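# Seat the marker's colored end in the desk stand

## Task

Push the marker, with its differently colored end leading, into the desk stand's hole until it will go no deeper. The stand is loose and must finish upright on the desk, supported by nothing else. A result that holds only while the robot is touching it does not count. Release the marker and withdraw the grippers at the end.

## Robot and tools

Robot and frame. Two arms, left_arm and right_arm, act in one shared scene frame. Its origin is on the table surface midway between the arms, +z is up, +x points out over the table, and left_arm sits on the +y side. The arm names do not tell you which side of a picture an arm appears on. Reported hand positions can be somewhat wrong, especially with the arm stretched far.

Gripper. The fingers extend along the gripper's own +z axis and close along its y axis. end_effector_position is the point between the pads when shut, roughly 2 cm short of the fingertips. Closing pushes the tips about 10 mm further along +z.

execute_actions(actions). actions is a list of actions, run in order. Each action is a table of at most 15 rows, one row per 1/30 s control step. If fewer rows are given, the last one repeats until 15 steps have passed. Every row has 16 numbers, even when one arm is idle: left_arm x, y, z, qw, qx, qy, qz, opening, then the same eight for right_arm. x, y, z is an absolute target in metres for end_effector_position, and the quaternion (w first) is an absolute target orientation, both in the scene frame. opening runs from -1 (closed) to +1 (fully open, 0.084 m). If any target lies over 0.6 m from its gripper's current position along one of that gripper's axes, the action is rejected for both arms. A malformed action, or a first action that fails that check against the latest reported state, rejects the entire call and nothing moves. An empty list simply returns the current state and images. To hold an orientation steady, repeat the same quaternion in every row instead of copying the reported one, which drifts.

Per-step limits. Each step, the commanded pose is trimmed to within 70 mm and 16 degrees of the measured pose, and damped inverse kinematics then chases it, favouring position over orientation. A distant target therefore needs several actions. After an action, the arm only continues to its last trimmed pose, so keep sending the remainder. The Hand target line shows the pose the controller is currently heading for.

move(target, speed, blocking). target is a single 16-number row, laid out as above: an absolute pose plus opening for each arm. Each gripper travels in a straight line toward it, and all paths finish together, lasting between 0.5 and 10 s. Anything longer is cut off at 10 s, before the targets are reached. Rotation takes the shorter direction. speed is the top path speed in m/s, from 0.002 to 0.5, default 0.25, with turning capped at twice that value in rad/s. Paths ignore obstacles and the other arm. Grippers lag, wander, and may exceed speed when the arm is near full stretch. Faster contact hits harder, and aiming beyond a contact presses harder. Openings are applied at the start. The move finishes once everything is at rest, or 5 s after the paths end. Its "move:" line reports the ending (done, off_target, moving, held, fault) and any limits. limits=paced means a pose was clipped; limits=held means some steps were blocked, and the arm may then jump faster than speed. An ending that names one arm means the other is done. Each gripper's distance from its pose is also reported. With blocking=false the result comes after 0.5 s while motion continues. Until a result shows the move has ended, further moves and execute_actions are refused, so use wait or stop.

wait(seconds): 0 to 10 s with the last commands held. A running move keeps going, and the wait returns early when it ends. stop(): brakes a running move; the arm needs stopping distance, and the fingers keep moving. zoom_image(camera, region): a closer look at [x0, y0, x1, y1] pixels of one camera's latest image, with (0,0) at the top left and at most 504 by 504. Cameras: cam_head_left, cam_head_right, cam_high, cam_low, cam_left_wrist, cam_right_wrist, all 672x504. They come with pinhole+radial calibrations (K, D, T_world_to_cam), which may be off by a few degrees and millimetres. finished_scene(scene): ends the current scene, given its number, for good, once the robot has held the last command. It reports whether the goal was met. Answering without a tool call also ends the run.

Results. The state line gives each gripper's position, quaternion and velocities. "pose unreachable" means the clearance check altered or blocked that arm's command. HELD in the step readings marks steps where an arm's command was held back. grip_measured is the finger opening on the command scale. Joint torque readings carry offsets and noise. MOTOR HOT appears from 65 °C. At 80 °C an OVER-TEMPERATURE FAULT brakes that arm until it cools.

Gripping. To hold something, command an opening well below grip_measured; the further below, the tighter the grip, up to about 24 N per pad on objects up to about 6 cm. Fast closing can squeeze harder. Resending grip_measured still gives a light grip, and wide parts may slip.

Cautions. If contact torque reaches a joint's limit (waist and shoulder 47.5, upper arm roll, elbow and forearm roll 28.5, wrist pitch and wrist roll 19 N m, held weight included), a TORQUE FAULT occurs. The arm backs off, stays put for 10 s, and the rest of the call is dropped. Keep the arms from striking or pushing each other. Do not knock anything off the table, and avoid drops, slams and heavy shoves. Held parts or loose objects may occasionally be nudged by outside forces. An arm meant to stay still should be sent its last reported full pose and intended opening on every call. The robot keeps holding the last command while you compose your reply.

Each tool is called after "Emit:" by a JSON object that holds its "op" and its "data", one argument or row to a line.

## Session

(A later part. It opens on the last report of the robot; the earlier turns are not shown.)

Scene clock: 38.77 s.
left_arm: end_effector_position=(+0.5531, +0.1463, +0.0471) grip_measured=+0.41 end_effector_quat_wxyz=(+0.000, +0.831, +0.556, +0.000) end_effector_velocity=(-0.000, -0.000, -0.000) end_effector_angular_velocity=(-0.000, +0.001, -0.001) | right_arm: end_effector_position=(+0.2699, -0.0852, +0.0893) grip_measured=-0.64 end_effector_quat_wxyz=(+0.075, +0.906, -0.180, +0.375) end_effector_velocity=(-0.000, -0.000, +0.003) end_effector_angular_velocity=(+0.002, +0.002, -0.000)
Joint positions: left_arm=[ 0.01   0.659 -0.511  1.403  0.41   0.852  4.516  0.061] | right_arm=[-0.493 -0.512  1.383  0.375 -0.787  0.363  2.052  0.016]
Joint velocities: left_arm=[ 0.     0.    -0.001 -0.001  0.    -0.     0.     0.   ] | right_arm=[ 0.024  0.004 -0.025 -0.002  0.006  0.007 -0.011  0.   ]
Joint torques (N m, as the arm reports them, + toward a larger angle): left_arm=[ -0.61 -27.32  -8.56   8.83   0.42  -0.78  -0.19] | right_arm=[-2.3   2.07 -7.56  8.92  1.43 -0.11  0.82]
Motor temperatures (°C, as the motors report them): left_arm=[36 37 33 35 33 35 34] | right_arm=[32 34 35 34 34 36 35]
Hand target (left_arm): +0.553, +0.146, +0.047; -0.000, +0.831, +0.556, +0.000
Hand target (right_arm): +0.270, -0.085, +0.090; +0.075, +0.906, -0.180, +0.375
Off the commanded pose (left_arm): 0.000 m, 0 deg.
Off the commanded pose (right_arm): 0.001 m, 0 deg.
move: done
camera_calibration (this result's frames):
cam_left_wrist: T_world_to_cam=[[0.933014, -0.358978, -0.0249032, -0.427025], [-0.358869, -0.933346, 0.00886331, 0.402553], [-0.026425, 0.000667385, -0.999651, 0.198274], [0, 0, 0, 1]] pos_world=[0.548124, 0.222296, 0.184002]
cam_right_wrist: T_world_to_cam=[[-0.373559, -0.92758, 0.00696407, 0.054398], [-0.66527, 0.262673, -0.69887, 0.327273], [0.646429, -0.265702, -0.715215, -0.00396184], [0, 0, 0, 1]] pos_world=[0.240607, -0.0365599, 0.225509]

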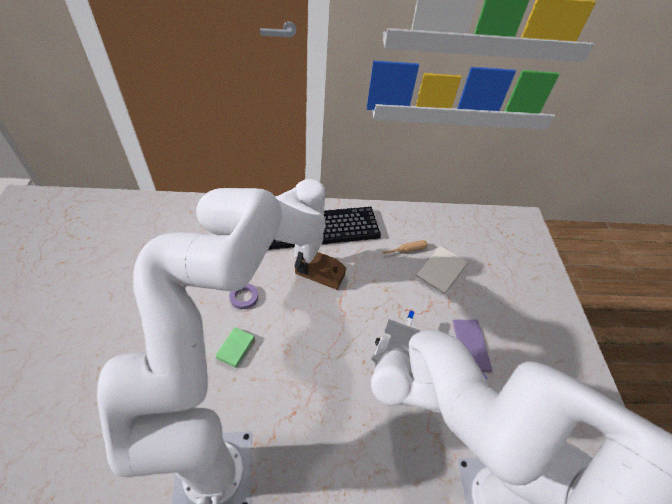

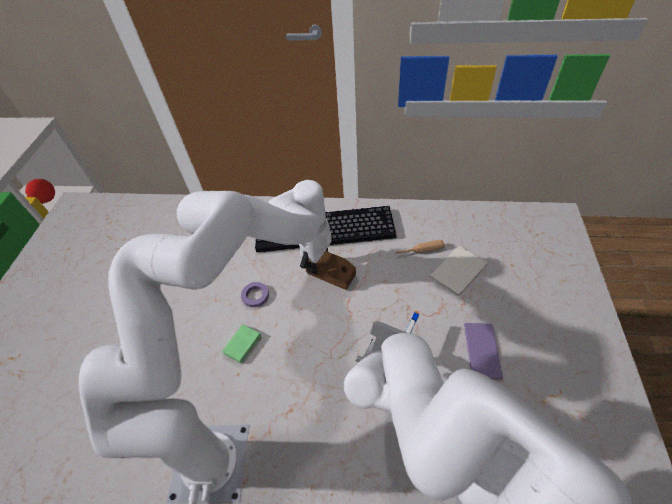

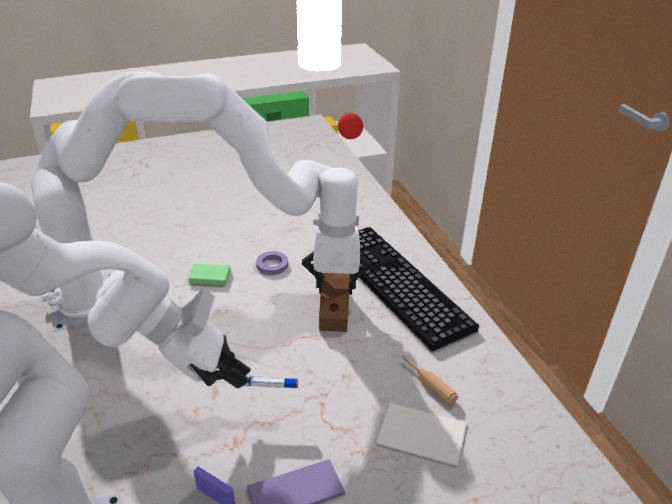

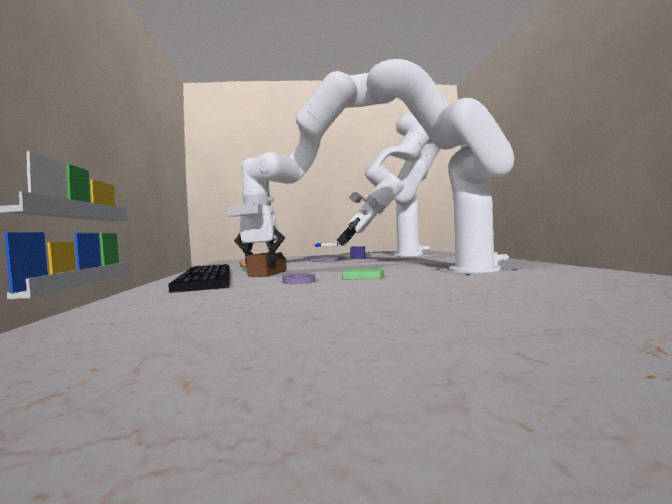

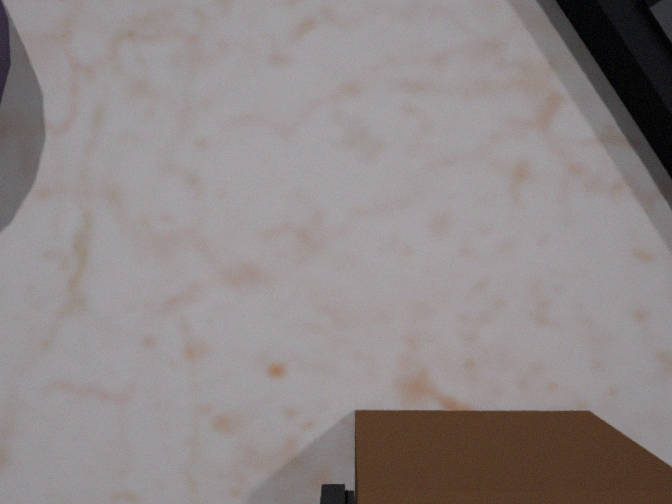

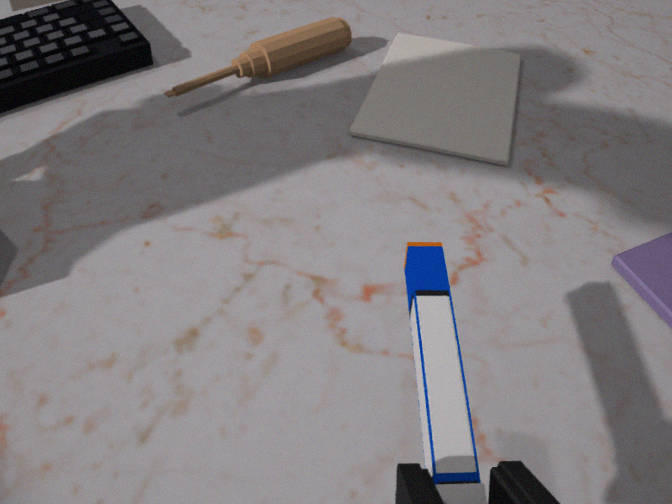

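Emit:
{"op": "move", "data": {
  "target": [0.553,0.1463,0.049,0.1439,0.8027,0.537,-0.2151,0.8,0.4886,-0.0084,0.1726,0.0239,0.8355,0.5478,-0.0365,-1],
  "speed": 0.25
}}

Emit:
{"op": "execute_actions", "data": {
  "actions": [
    [[0.553,0.1463,0.049,0.1439,0.8027,0.537,-0.2151,0.38,0.4886,-0.0084,0.1726,0.0239,0.8355,0.5478,-0.0365,-1]],
    [[0.553,0.1463,0.049,0.1439,0.8027,0.537,-0.2151,-0.3,0.4886,-0.0084,0.1726,0.0239,0.8355,0.5478,-0.0365,-1]]
  ]
}}

Emit:
{"op": "zoom_image", "data": {
  "camera": "cam_right_wrist",
  "region": [290, 50, 542, 302]
}}

Scene clock: 51.10 s.
left_arm: end_effector_position=(+0.5534, +0.1470, +0.0492) grip_measured=+0.80 end_effector_quat_wxyz=(+0.143, +0.802, +0.538, -0.215) end_effector_velocity=(+0.001, +0.002, -0.001) end_effector_angular_velocity=(+0.000, +0.001, +0.004) | right_arm: end_effector_position=(+0.4876, -0.0073, +0.1716) grip_measured=-0.64 end_effector_quat_wxyz=(+0.023, +0.835, +0.549, -0.037) end_effector_velocity=(+0.001, -0.001, -0.000) end_effector_angular_velocity=(-0.006, +0.010, +0.001)
Joint positions: left_arm=[ 0.345  0.855 -0.759  1.498  0.05   0.941  4.918  0.077] | right_arm=[-0.156  0.779  0.978  1.76  -0.671  1.4   -0.3    0.016]
Joint velocities: left_arm=[ 0.002  0.001  0.002  0.001 -0.001  0.     0.001  0.   ] | right_arm=[ 0.013  0.011 -0.006  0.025  0.     0.021 -0.007 -0.   ]
Joint torques (N m, as the arm reports them, + toward a larger angle): left_arm=[  0.05 -28.61 -15.42   8.82   0.05  -1.14  -0.04] | right_arm=[ -1.73 -19.26  13.64  11.5    0.74  -0.93   0.85]
Motor temperatures (°C, as the motors report them): left_arm=[36 37 33 35 33 35 34] | right_arm=[32 34 35 35 34 36 35]
Hand target (left_arm): +0.553, +0.147, +0.049; +0.143, +0.802, +0.538, -0.215
Hand target (right_arm): +0.488, -0.007, +0.172; +0.023, +0.834, +0.549, -0.037
Off the commanded pose (left_arm): 0.001 m, 0 deg.
Off the commanded pose (right_arm): 0.002 m, 0 deg.
move: done
camera_calibration (this result's frames):
cam_left_wrist: T_world_to_cam=[[0.927576, -0.372025, -0.0346552, -0.421591], [-0.304681, -0.806817, 0.506178, 0.330244], [-0.216271, -0.458959, -0.861733, 0.36625], [0, 0, 0, 1]] pos_world=[0.570886, 0.277698, 0.133837]
cam_right_wrist: T_world_to_cam=[[0.92264, -0.38562, -0.00580554, -0.418478], [-0.38327, -0.918484, 0.0974225, 0.22643], [-0.0429003, -0.0876608, -0.995226, 0.320389], [0, 0, 0, 1]] pos_world=[0.486633, 0.0746849, 0.294371]

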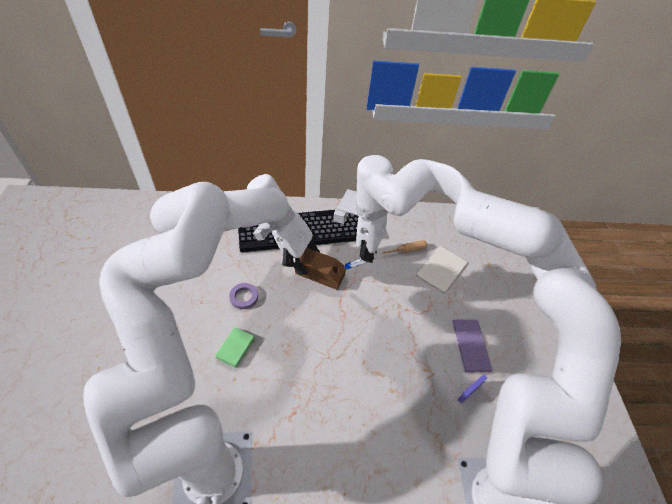

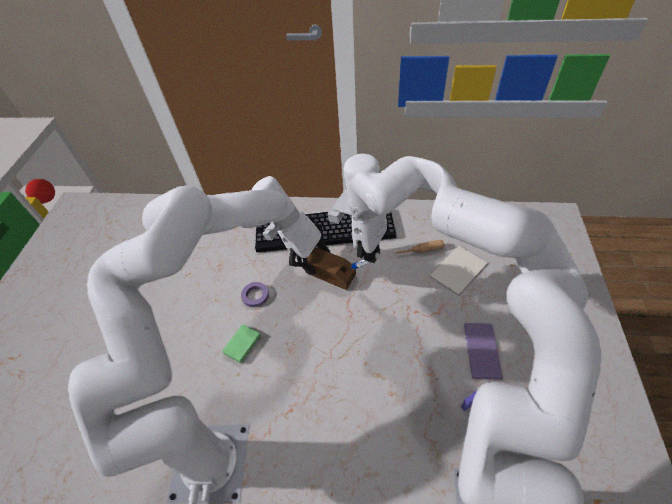

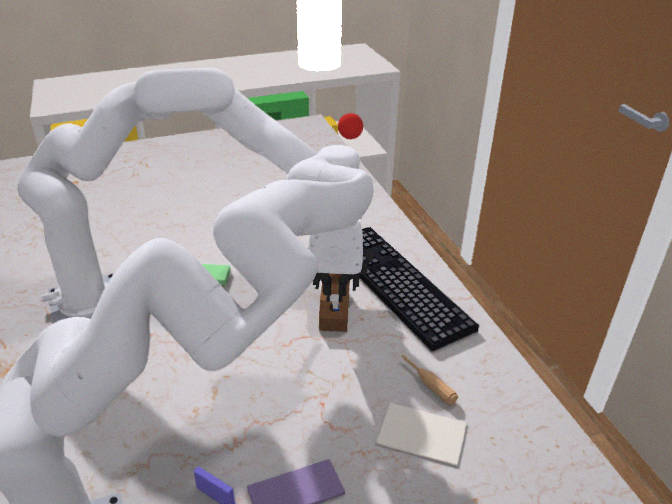

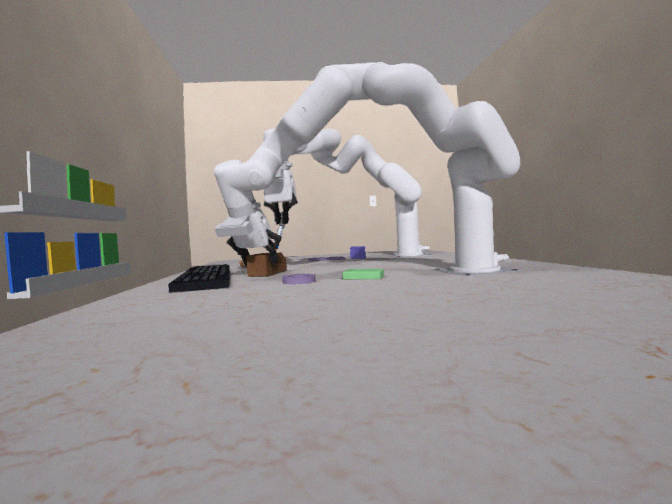

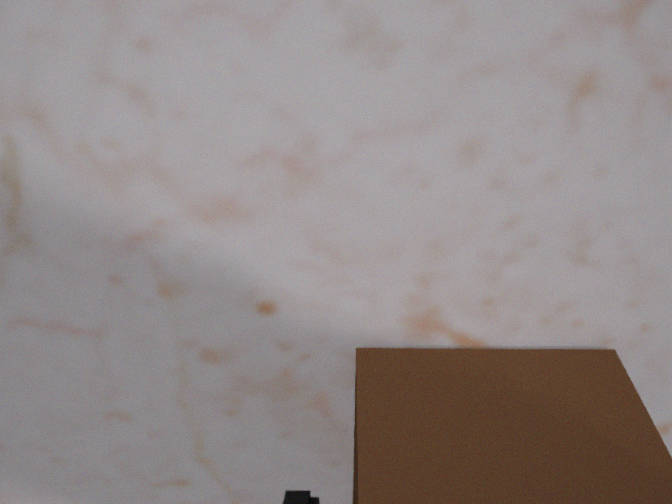

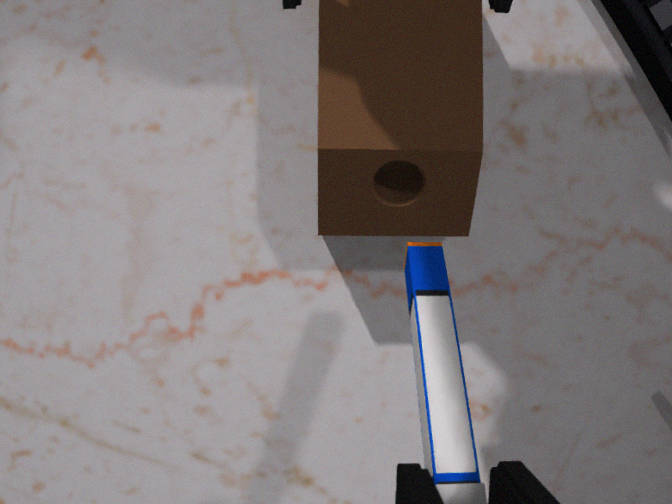

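Scene clock: 52.10 s.
left_arm: end_effector_position=(+0.5531, +0.1464, +0.0491) grip_measured=+0.41 end_effector_quat_wxyz=(+0.144, +0.803, +0.537, -0.215) end_effector_velocity=(-0.000, +0.001, -0.000) end_effector_angular_velocity=(+0.000, +0.001, -0.000) | right_arm: end_effector_position=(+0.4886, -0.0084, +0.1726) grip_measured=-0.64 end_effector_quat_wxyz=(+0.024, +0.835, +0.548, -0.036) end_effector_velocity=(-0.000, -0.000, +0.000) end_effector_angular_velocity=(-0.001, +0.001, +0.002)
Joint positions: left_arm=[ 0.345  0.855 -0.76   1.497  0.049  0.94   4.92   0.061] | right_arm=[-0.156  0.778  0.977  1.763 -0.671  1.402 -0.299  0.016]
Joint velocities: left_arm=[ 0.001  0.     0.    -0.001  0.     0.     0.001 -0.   ] | right_arm=[ 0.001  0.    -0.     0.001  0.001  0.002 -0.002 -0.   ]
Joint torques (N m, as the arm reports them, + toward a larger angle): left_arm=[ -0.33 -27.55 -15.59   8.5   -0.02  -1.07  -0.14] | right_arm=[ -1.94 -19.8   12.64  10.91   0.82  -1.07   0.9 ]
Motor temperatures (°C, as the motors report them): left_arm=[36 37 33 35 33 35 34] | right_arm=[32 34 35 35 34 36 35]
Hand target (left_arm): +0.553, +0.146, +0.049; +0.144, +0.803, +0.537, -0.215
Hand target (right_arm): +0.489, -0.008, +0.173; +0.024, +0.835, +0.548, -0.036
Off the commanded pose (left_arm): 0.000 m, 0 deg.
Off the commanded pose (right_arm): 0.000 m, 0 deg.
Step readings (end_effector_position; steps 1 to 15: 1st action; 16 to 30: 2nd action):
0: left_arm (+0.5534, +0.1470, +0.0492) | right_arm (+0.4876, -0.0073, +0.1716)
1: left_arm (+0.5534, +0.1470, +0.0492) | right_arm (+0.4877, -0.0073, +0.1716)
2: left_arm (+0.5534, +0.1469, +0.0492) | right_arm (+0.4878, -0.0074, +0.1717)
4: left_arm (+0.5532, +0.1467, +0.0491) | right_arm (+0.4881, -0.0078, +0.1721)
8: left_arm (+0.5531, +0.1464, +0.0491) | right_arm (+0.4886, -0.0084, +0.1726)
15: left_arm (+0.5531, +0.1464, +0.0491) | right_arm (+0.4886, -0.0084, +0.1726)
16: left_arm (+0.5531, +0.1464, +0.0491) | right_arm (+0.4886, -0.0084, +0.1726)
17: left_arm (+0.5531, +0.1464, +0.0491) | right_arm (+0.4886, -0.0084, +0.1726)
19: left_arm (+0.5531, +0.1464, +0.0491) | right_arm (+0.4886, -0.0084, +0.1726)
23: left_arm (+0.5531, +0.1464, +0.0491) | right_arm (+0.4886, -0.0084, +0.1726)
30: end_effector_position above
camera_calibration (this result's frames):
cam_left_wrist: T_world_to_cam=[[0.926983, -0.373588, -0.0336855, -0.42105], [-0.306164, -0.805441, 0.507472, 0.330285], [-0.216717, -0.460105, -0.861009, 0.366144], [0, 0, 0, 1]] pos_world=[0.570778, 0.27719, 0.133459]
cam_right_wrist: T_world_to_cam=[[0.921371, -0.388663, -0.00406578, -0.419507], [-0.386428, -0.917098, 0.0980046, 0.22712], [-0.0418195, -0.0887275, -0.995178, 0.320774], [0, 0, 0, 1]] pos_world=[0.487701, 0.0737059, 0.295263]

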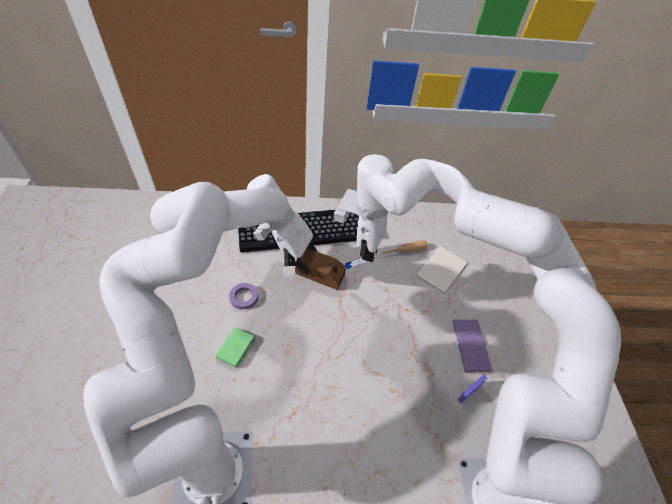

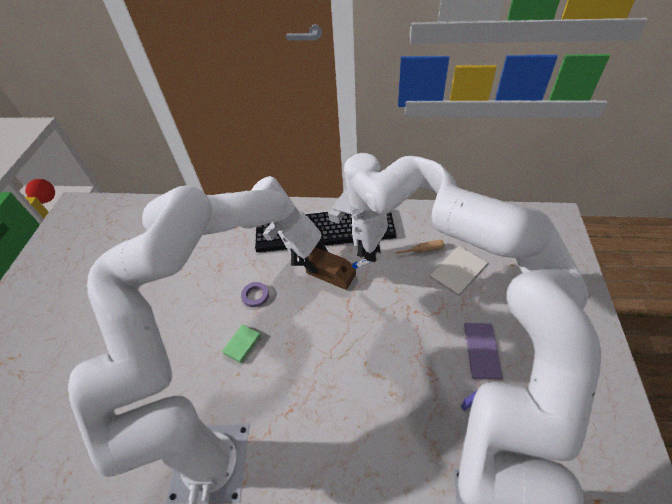

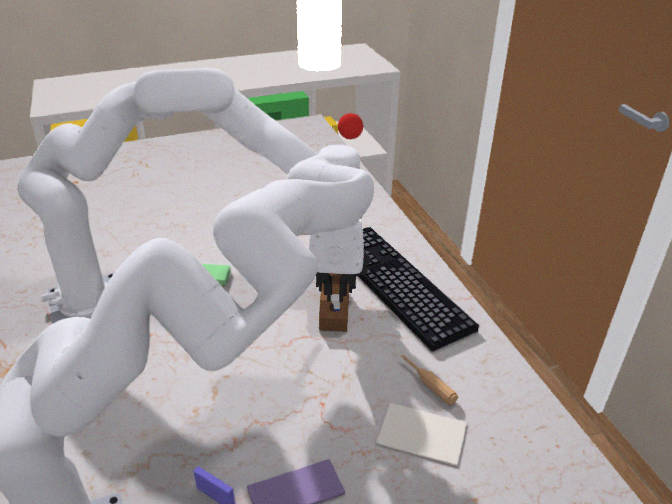

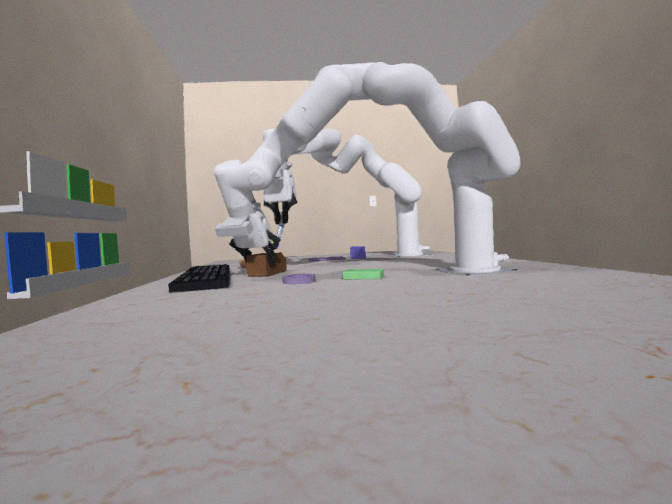

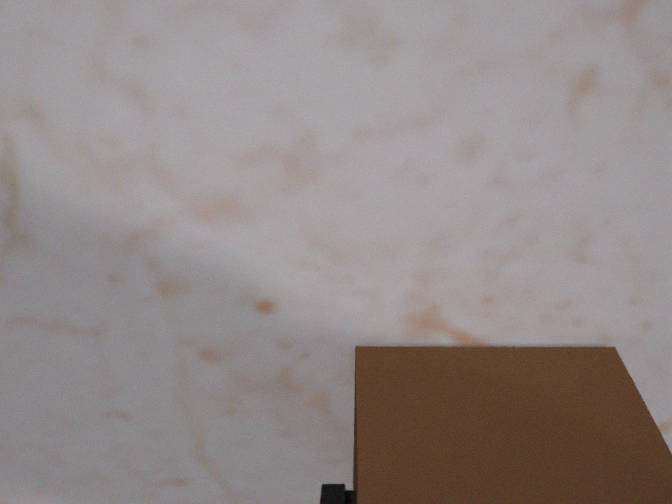

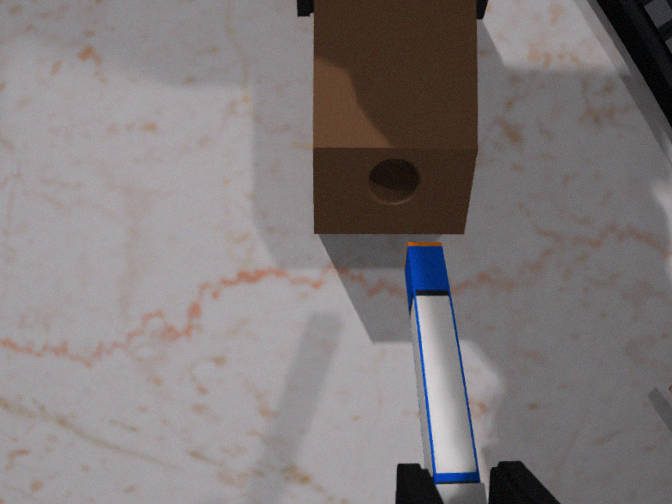

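Region (290, 50, 542, 302) of cam_right_wrist's 672x504 image, scaled by 2.000, with more detail than that image has.

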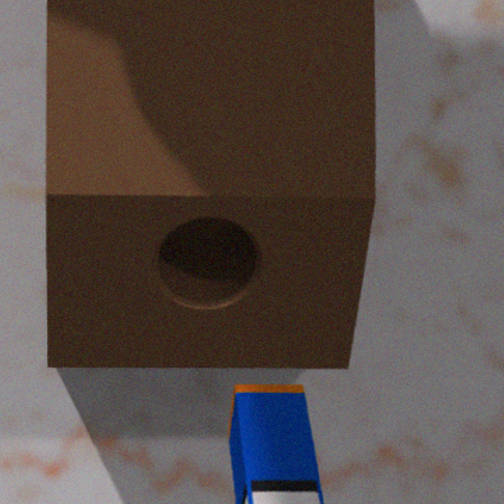

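Emit:
{"op": "move", "data": {
  "target": [0.553,0.1463,0.049,0.1439,0.8027,0.537,-0.2151,-0.3,0.4931,0.0238,0.166,0.0644,0.8305,0.5445,-0.0983,-1],
  "speed": 0.06
}}

Emit:
{"op": "wait", "data": {
  "seconds": 0.3
}}

Emit:
{"op": "zoom_image", "data": {
  "camera": "cam_right_wrist",
  "region": [320, 160, 520, 320]
}}

Emit:
{"op": "zoom_image", "data": {
  "camera": "cam_head_left",
  "region": [310, 240, 380, 295]
}}

Emit:
{"op": "zoom_image", "data": {
  "camera": "cam_head_right",
  "region": [315, 240, 385, 295]
}}

Scene clock: 70.17 s.
left_arm: end_effector_position=(+0.5530, +0.1463, +0.0490) grip_measured=+0.41 end_effector_quat_wxyz=(+0.144, +0.803, +0.537, -0.215) end_effector_velocity=(+0.000, +0.001, -0.000) end_effector_angular_velocity=(-0.000, -0.000, +0.002) | right_arm: end_effector_position=(+0.4929, +0.0236, +0.1659) grip_measured=-0.64 end_effector_quat_wxyz=(+0.064, +0.831, +0.545, -0.098) end_effector_velocity=(+0.004, -0.002, +0.001) end_effector_angular_velocity=(-0.011, +0.004, -0.007)
Joint positions: left_arm=[ 0.345  0.855 -0.76   1.497  0.049  0.94   4.92   0.061] | right_arm=[ 0.142  0.945  0.862  2.141 -0.74   1.666 -0.304  0.016]
Joint velocities: left_arm=[ 0.002 -0.    -0.    -0.     0.    -0.     0.    -0.   ] | right_arm=[ 0.024  0.019 -0.013  0.053 -0.006  0.03  -0.011  0.   ]
Joint torques (N m, as the arm reports them, + toward a larger angle): left_arm=[ -1.29 -26.93 -15.72   8.22   0.26  -1.3   -0.26] | right_arm=[ -1.96 -23.61  11.09  10.95   0.95  -0.89   0.54]
Motor temperatures (°C, as the motors report them): left_arm=[36 37 34 35 33 35 34] | right_arm=[32 35 35 35 34 36 35]
Hand target (left_arm): +0.553, +0.146, +0.049; +0.144, +0.803, +0.537, -0.215
Hand target (right_arm): +0.493, +0.024, +0.166; +0.065, +0.830, +0.545, -0.098
Off the commanded pose (left_arm): 0.000 m, 0 deg.
Off the commanded pose (right_arm): 0.000 m, 0 deg.
move: done
camera_calibration (this result's frames):
cam_left_wrist: T_world_to_cam=[[0.926948, -0.373665, -0.0338017, -0.420978], [-0.30616, -0.8054, 0.507541, 0.330237], [-0.216874, -0.460115, -0.860964, 0.366149], [0, 0, 0, 1]] pos_world=[0.570739, 0.277139, 0.133403]
cam_right_wrist: T_world_to_cam=[[0.921145, -0.389186, -0.00509573, -0.410812], [-0.376377, -0.894009, 0.243082, 0.229209], [-0.0991597, -0.221995, -0.969992, 0.34437], [0, 0, 0, 1]] pos_world=[0.498834, 0.121481, 0.276226]

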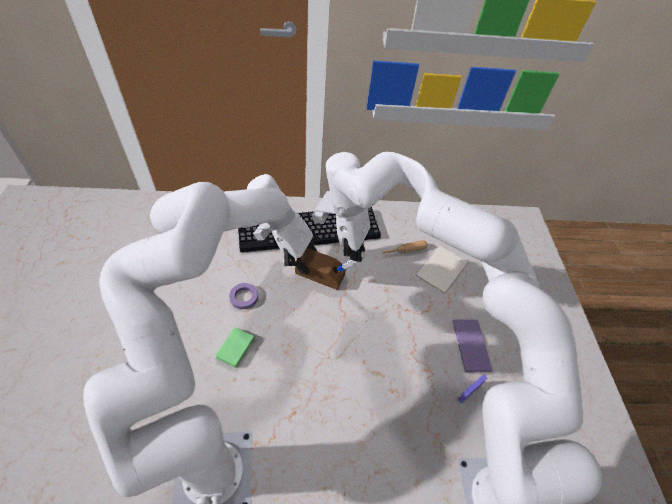

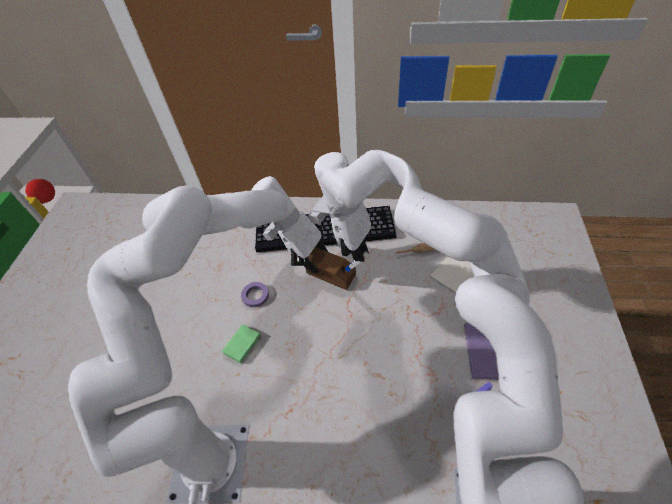

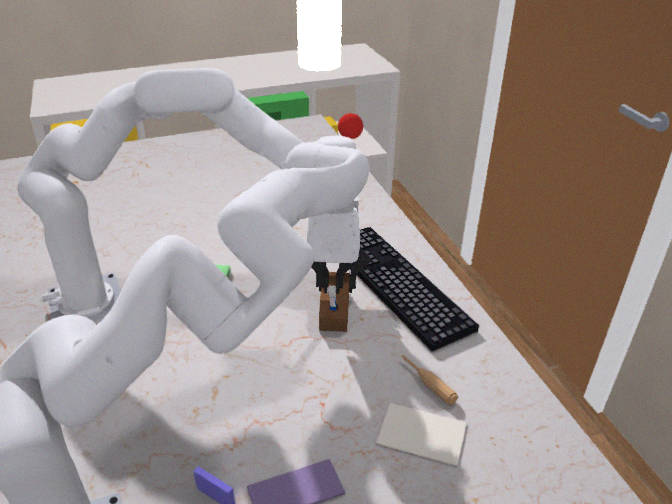

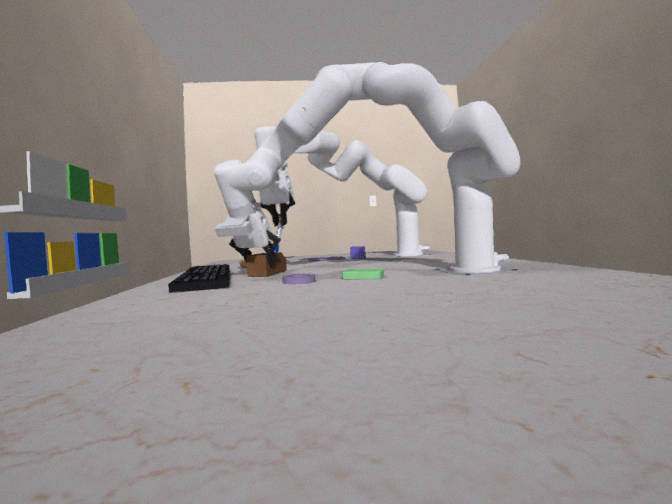

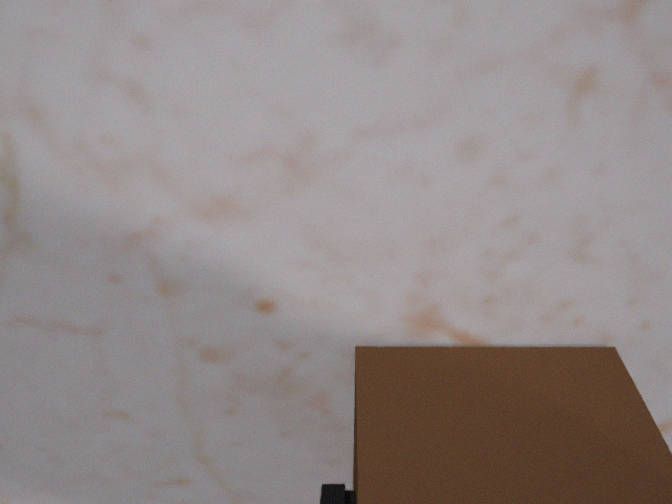

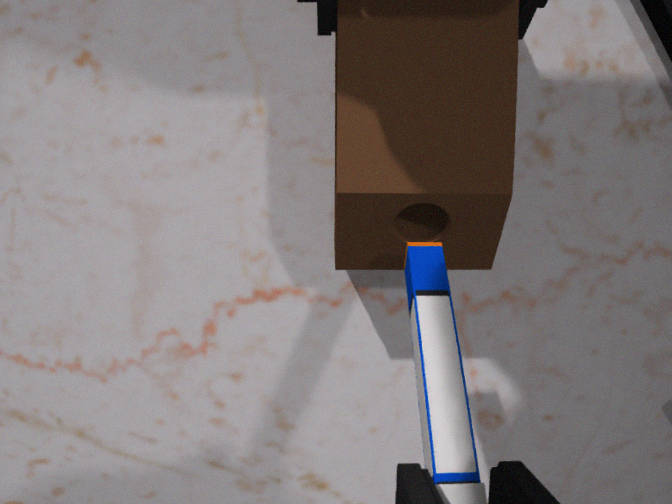

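Scene clock: 70.47 s.
left_arm: end_effector_position=(+0.5530, +0.1463, +0.0490) grip_measured=+0.41 end_effector_quat_wxyz=(+0.144, +0.803, +0.537, -0.215) end_effector_velocity=(-0.000, -0.001, +0.000) end_effector_angular_velocity=(-0.000, -0.000, -0.002) | right_arm: end_effector_position=(+0.4930, +0.0238, +0.1659) grip_measured=-0.64 end_effector_quat_wxyz=(+0.065, +0.830, +0.545, -0.098) end_effector_velocity=(-0.000, +0.001, -0.000) end_effector_angular_velocity=(-0.000, +0.000, -0.001)
Joint positions: left_arm=[ 0.345  0.855 -0.76   1.497  0.049  0.94   4.92   0.061] | right_arm=[ 0.145  0.947  0.861  2.146 -0.74   1.669 -0.305  0.016]
Joint velocities: left_arm=[-0.001  0.    -0.001 -0.     0.     0.     0.001 -0.   ] | right_arm=[ 0.002  0.001 -0.     0.002 -0.     0.002  0.002 -0.   ]
Joint torques (N m, as the arm reports them, + toward a larger angle): left_arm=[ -1.   -27.49 -15.53   8.27  -0.5   -0.83  -0.27] | right_arm=[ -2.86 -22.88  10.64  10.84   0.51  -0.64   0.78]
Motor temperatures (°C, as the motors report them): left_arm=[36 37 34 35 33 35 34] | right_arm=[32 35 35 35 34 36 35]
Hand target (left_arm): +0.553, +0.146, +0.049; +0.144, +0.803, +0.537, -0.215
Hand target (right_arm): +0.493, +0.024, +0.166; +0.065, +0.830, +0.545, -0.098
Off the commanded pose (left_arm): 0.000 m, 0 deg.
Off the commanded pose (right_arm): 0.000 m, 0 deg.
wait: 0.30 s; at rest by 0.17 s
camera_calibration (this result's frames):
cam_left_wrist: T_world_to_cam=[[0.926947, -0.373667, -0.0338032, -0.420977], [-0.30616, -0.805399, 0.507542, 0.330237], [-0.216877, -0.460115, -0.860964, 0.36615], [0, 0, 0, 1]] pos_world=[0.570738, 0.277138, 0.133402]
cam_right_wrist: T_world_to_cam=[[0.921162, -0.389139, -0.00554547, -0.410731], [-0.376107, -0.893793, 0.244292, 0.229048], [-0.10002, -0.222947, -0.969686, 0.344831], [0, 0, 0, 1]] pos_world=[0.498987, 0.121768, 0.276145]

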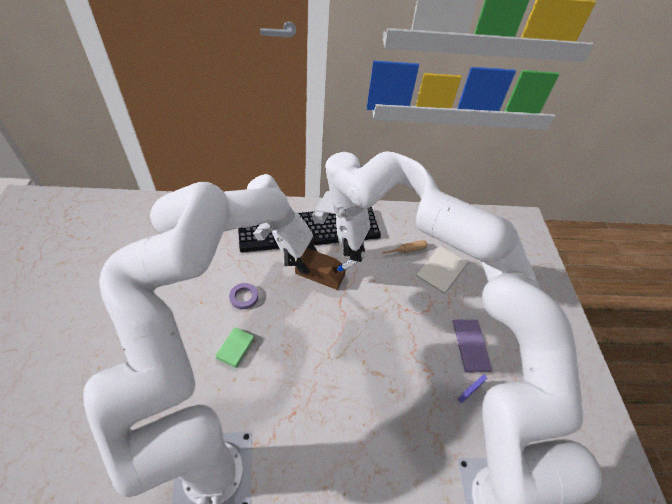

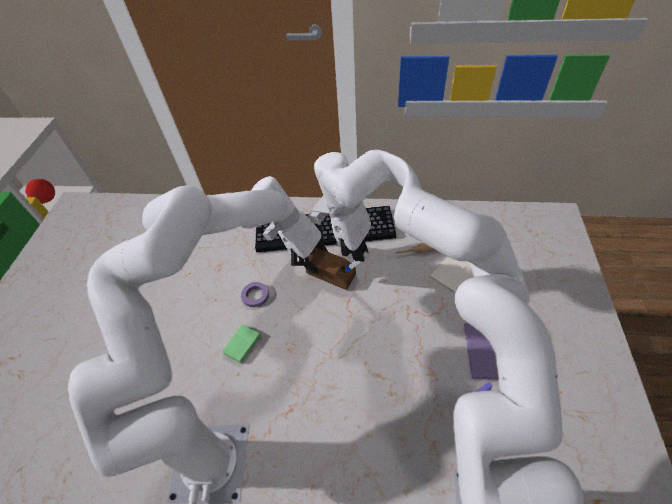

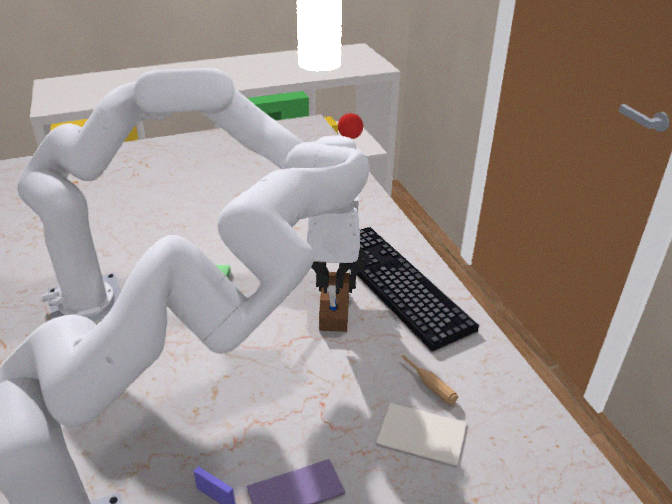

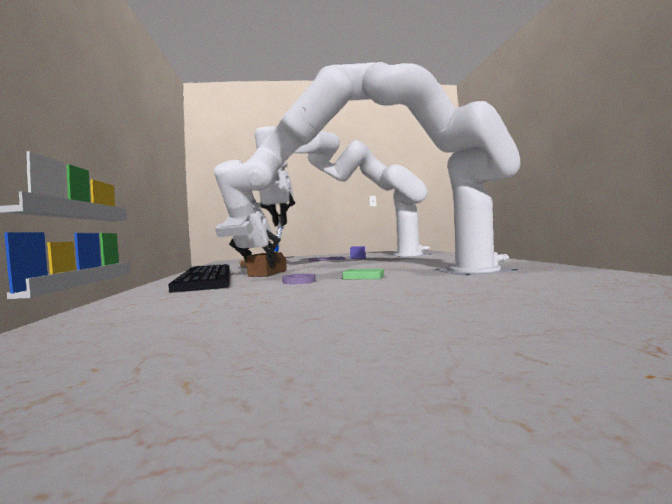

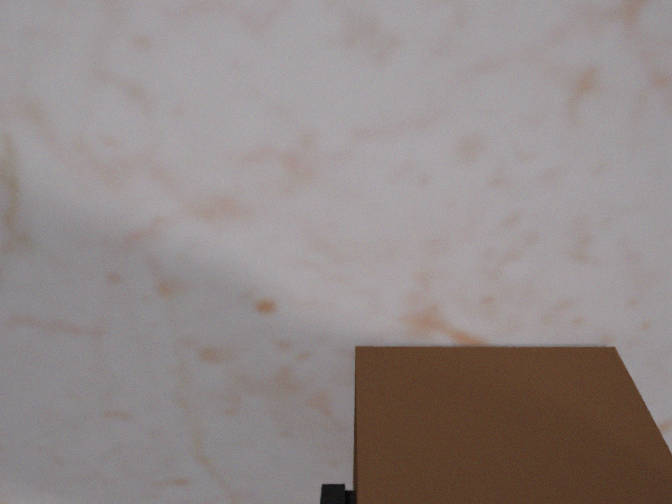

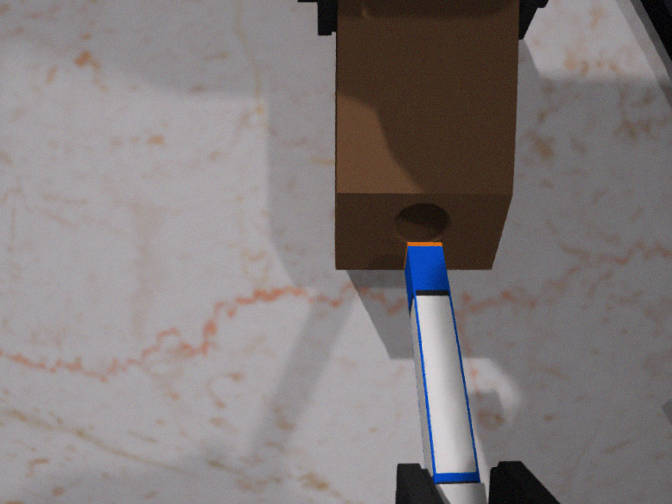

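Region (320, 160, 520, 320) of cam_right_wrist's 672x504 image, scaled by 2.520, with more detail than that image has; it fills the top 403 rows of this view, and the rest is white.

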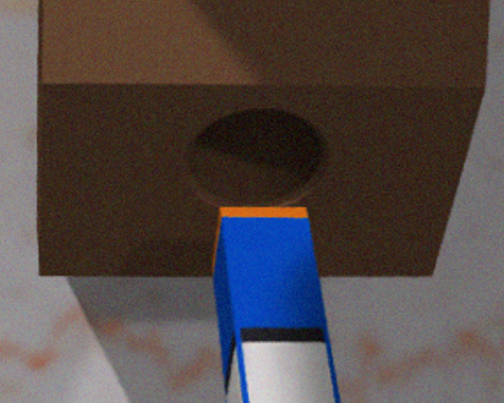

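Region (310, 240, 380, 295) of cam_head_left's 672x504 image, scaled by 7.200, with more detail than that image has; it fills the top 396 rows of this view, and the rest is white.

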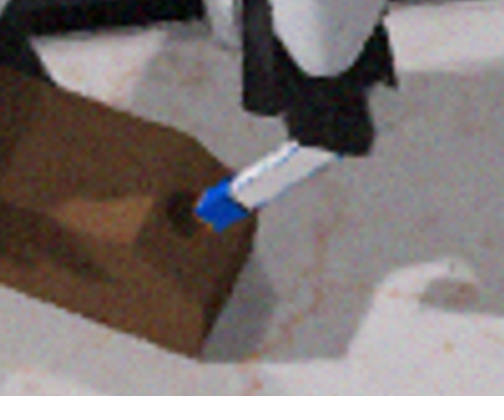

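Region (315, 240, 385, 295) of cam_head_right's 672x504 image, scaled by 7.200, with more detail than that image has; it fills the top 396 rows of this view, and the rest is white.

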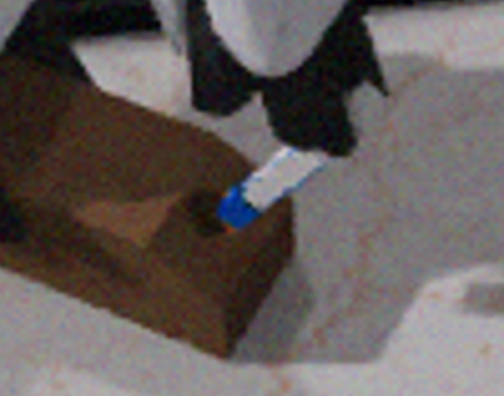

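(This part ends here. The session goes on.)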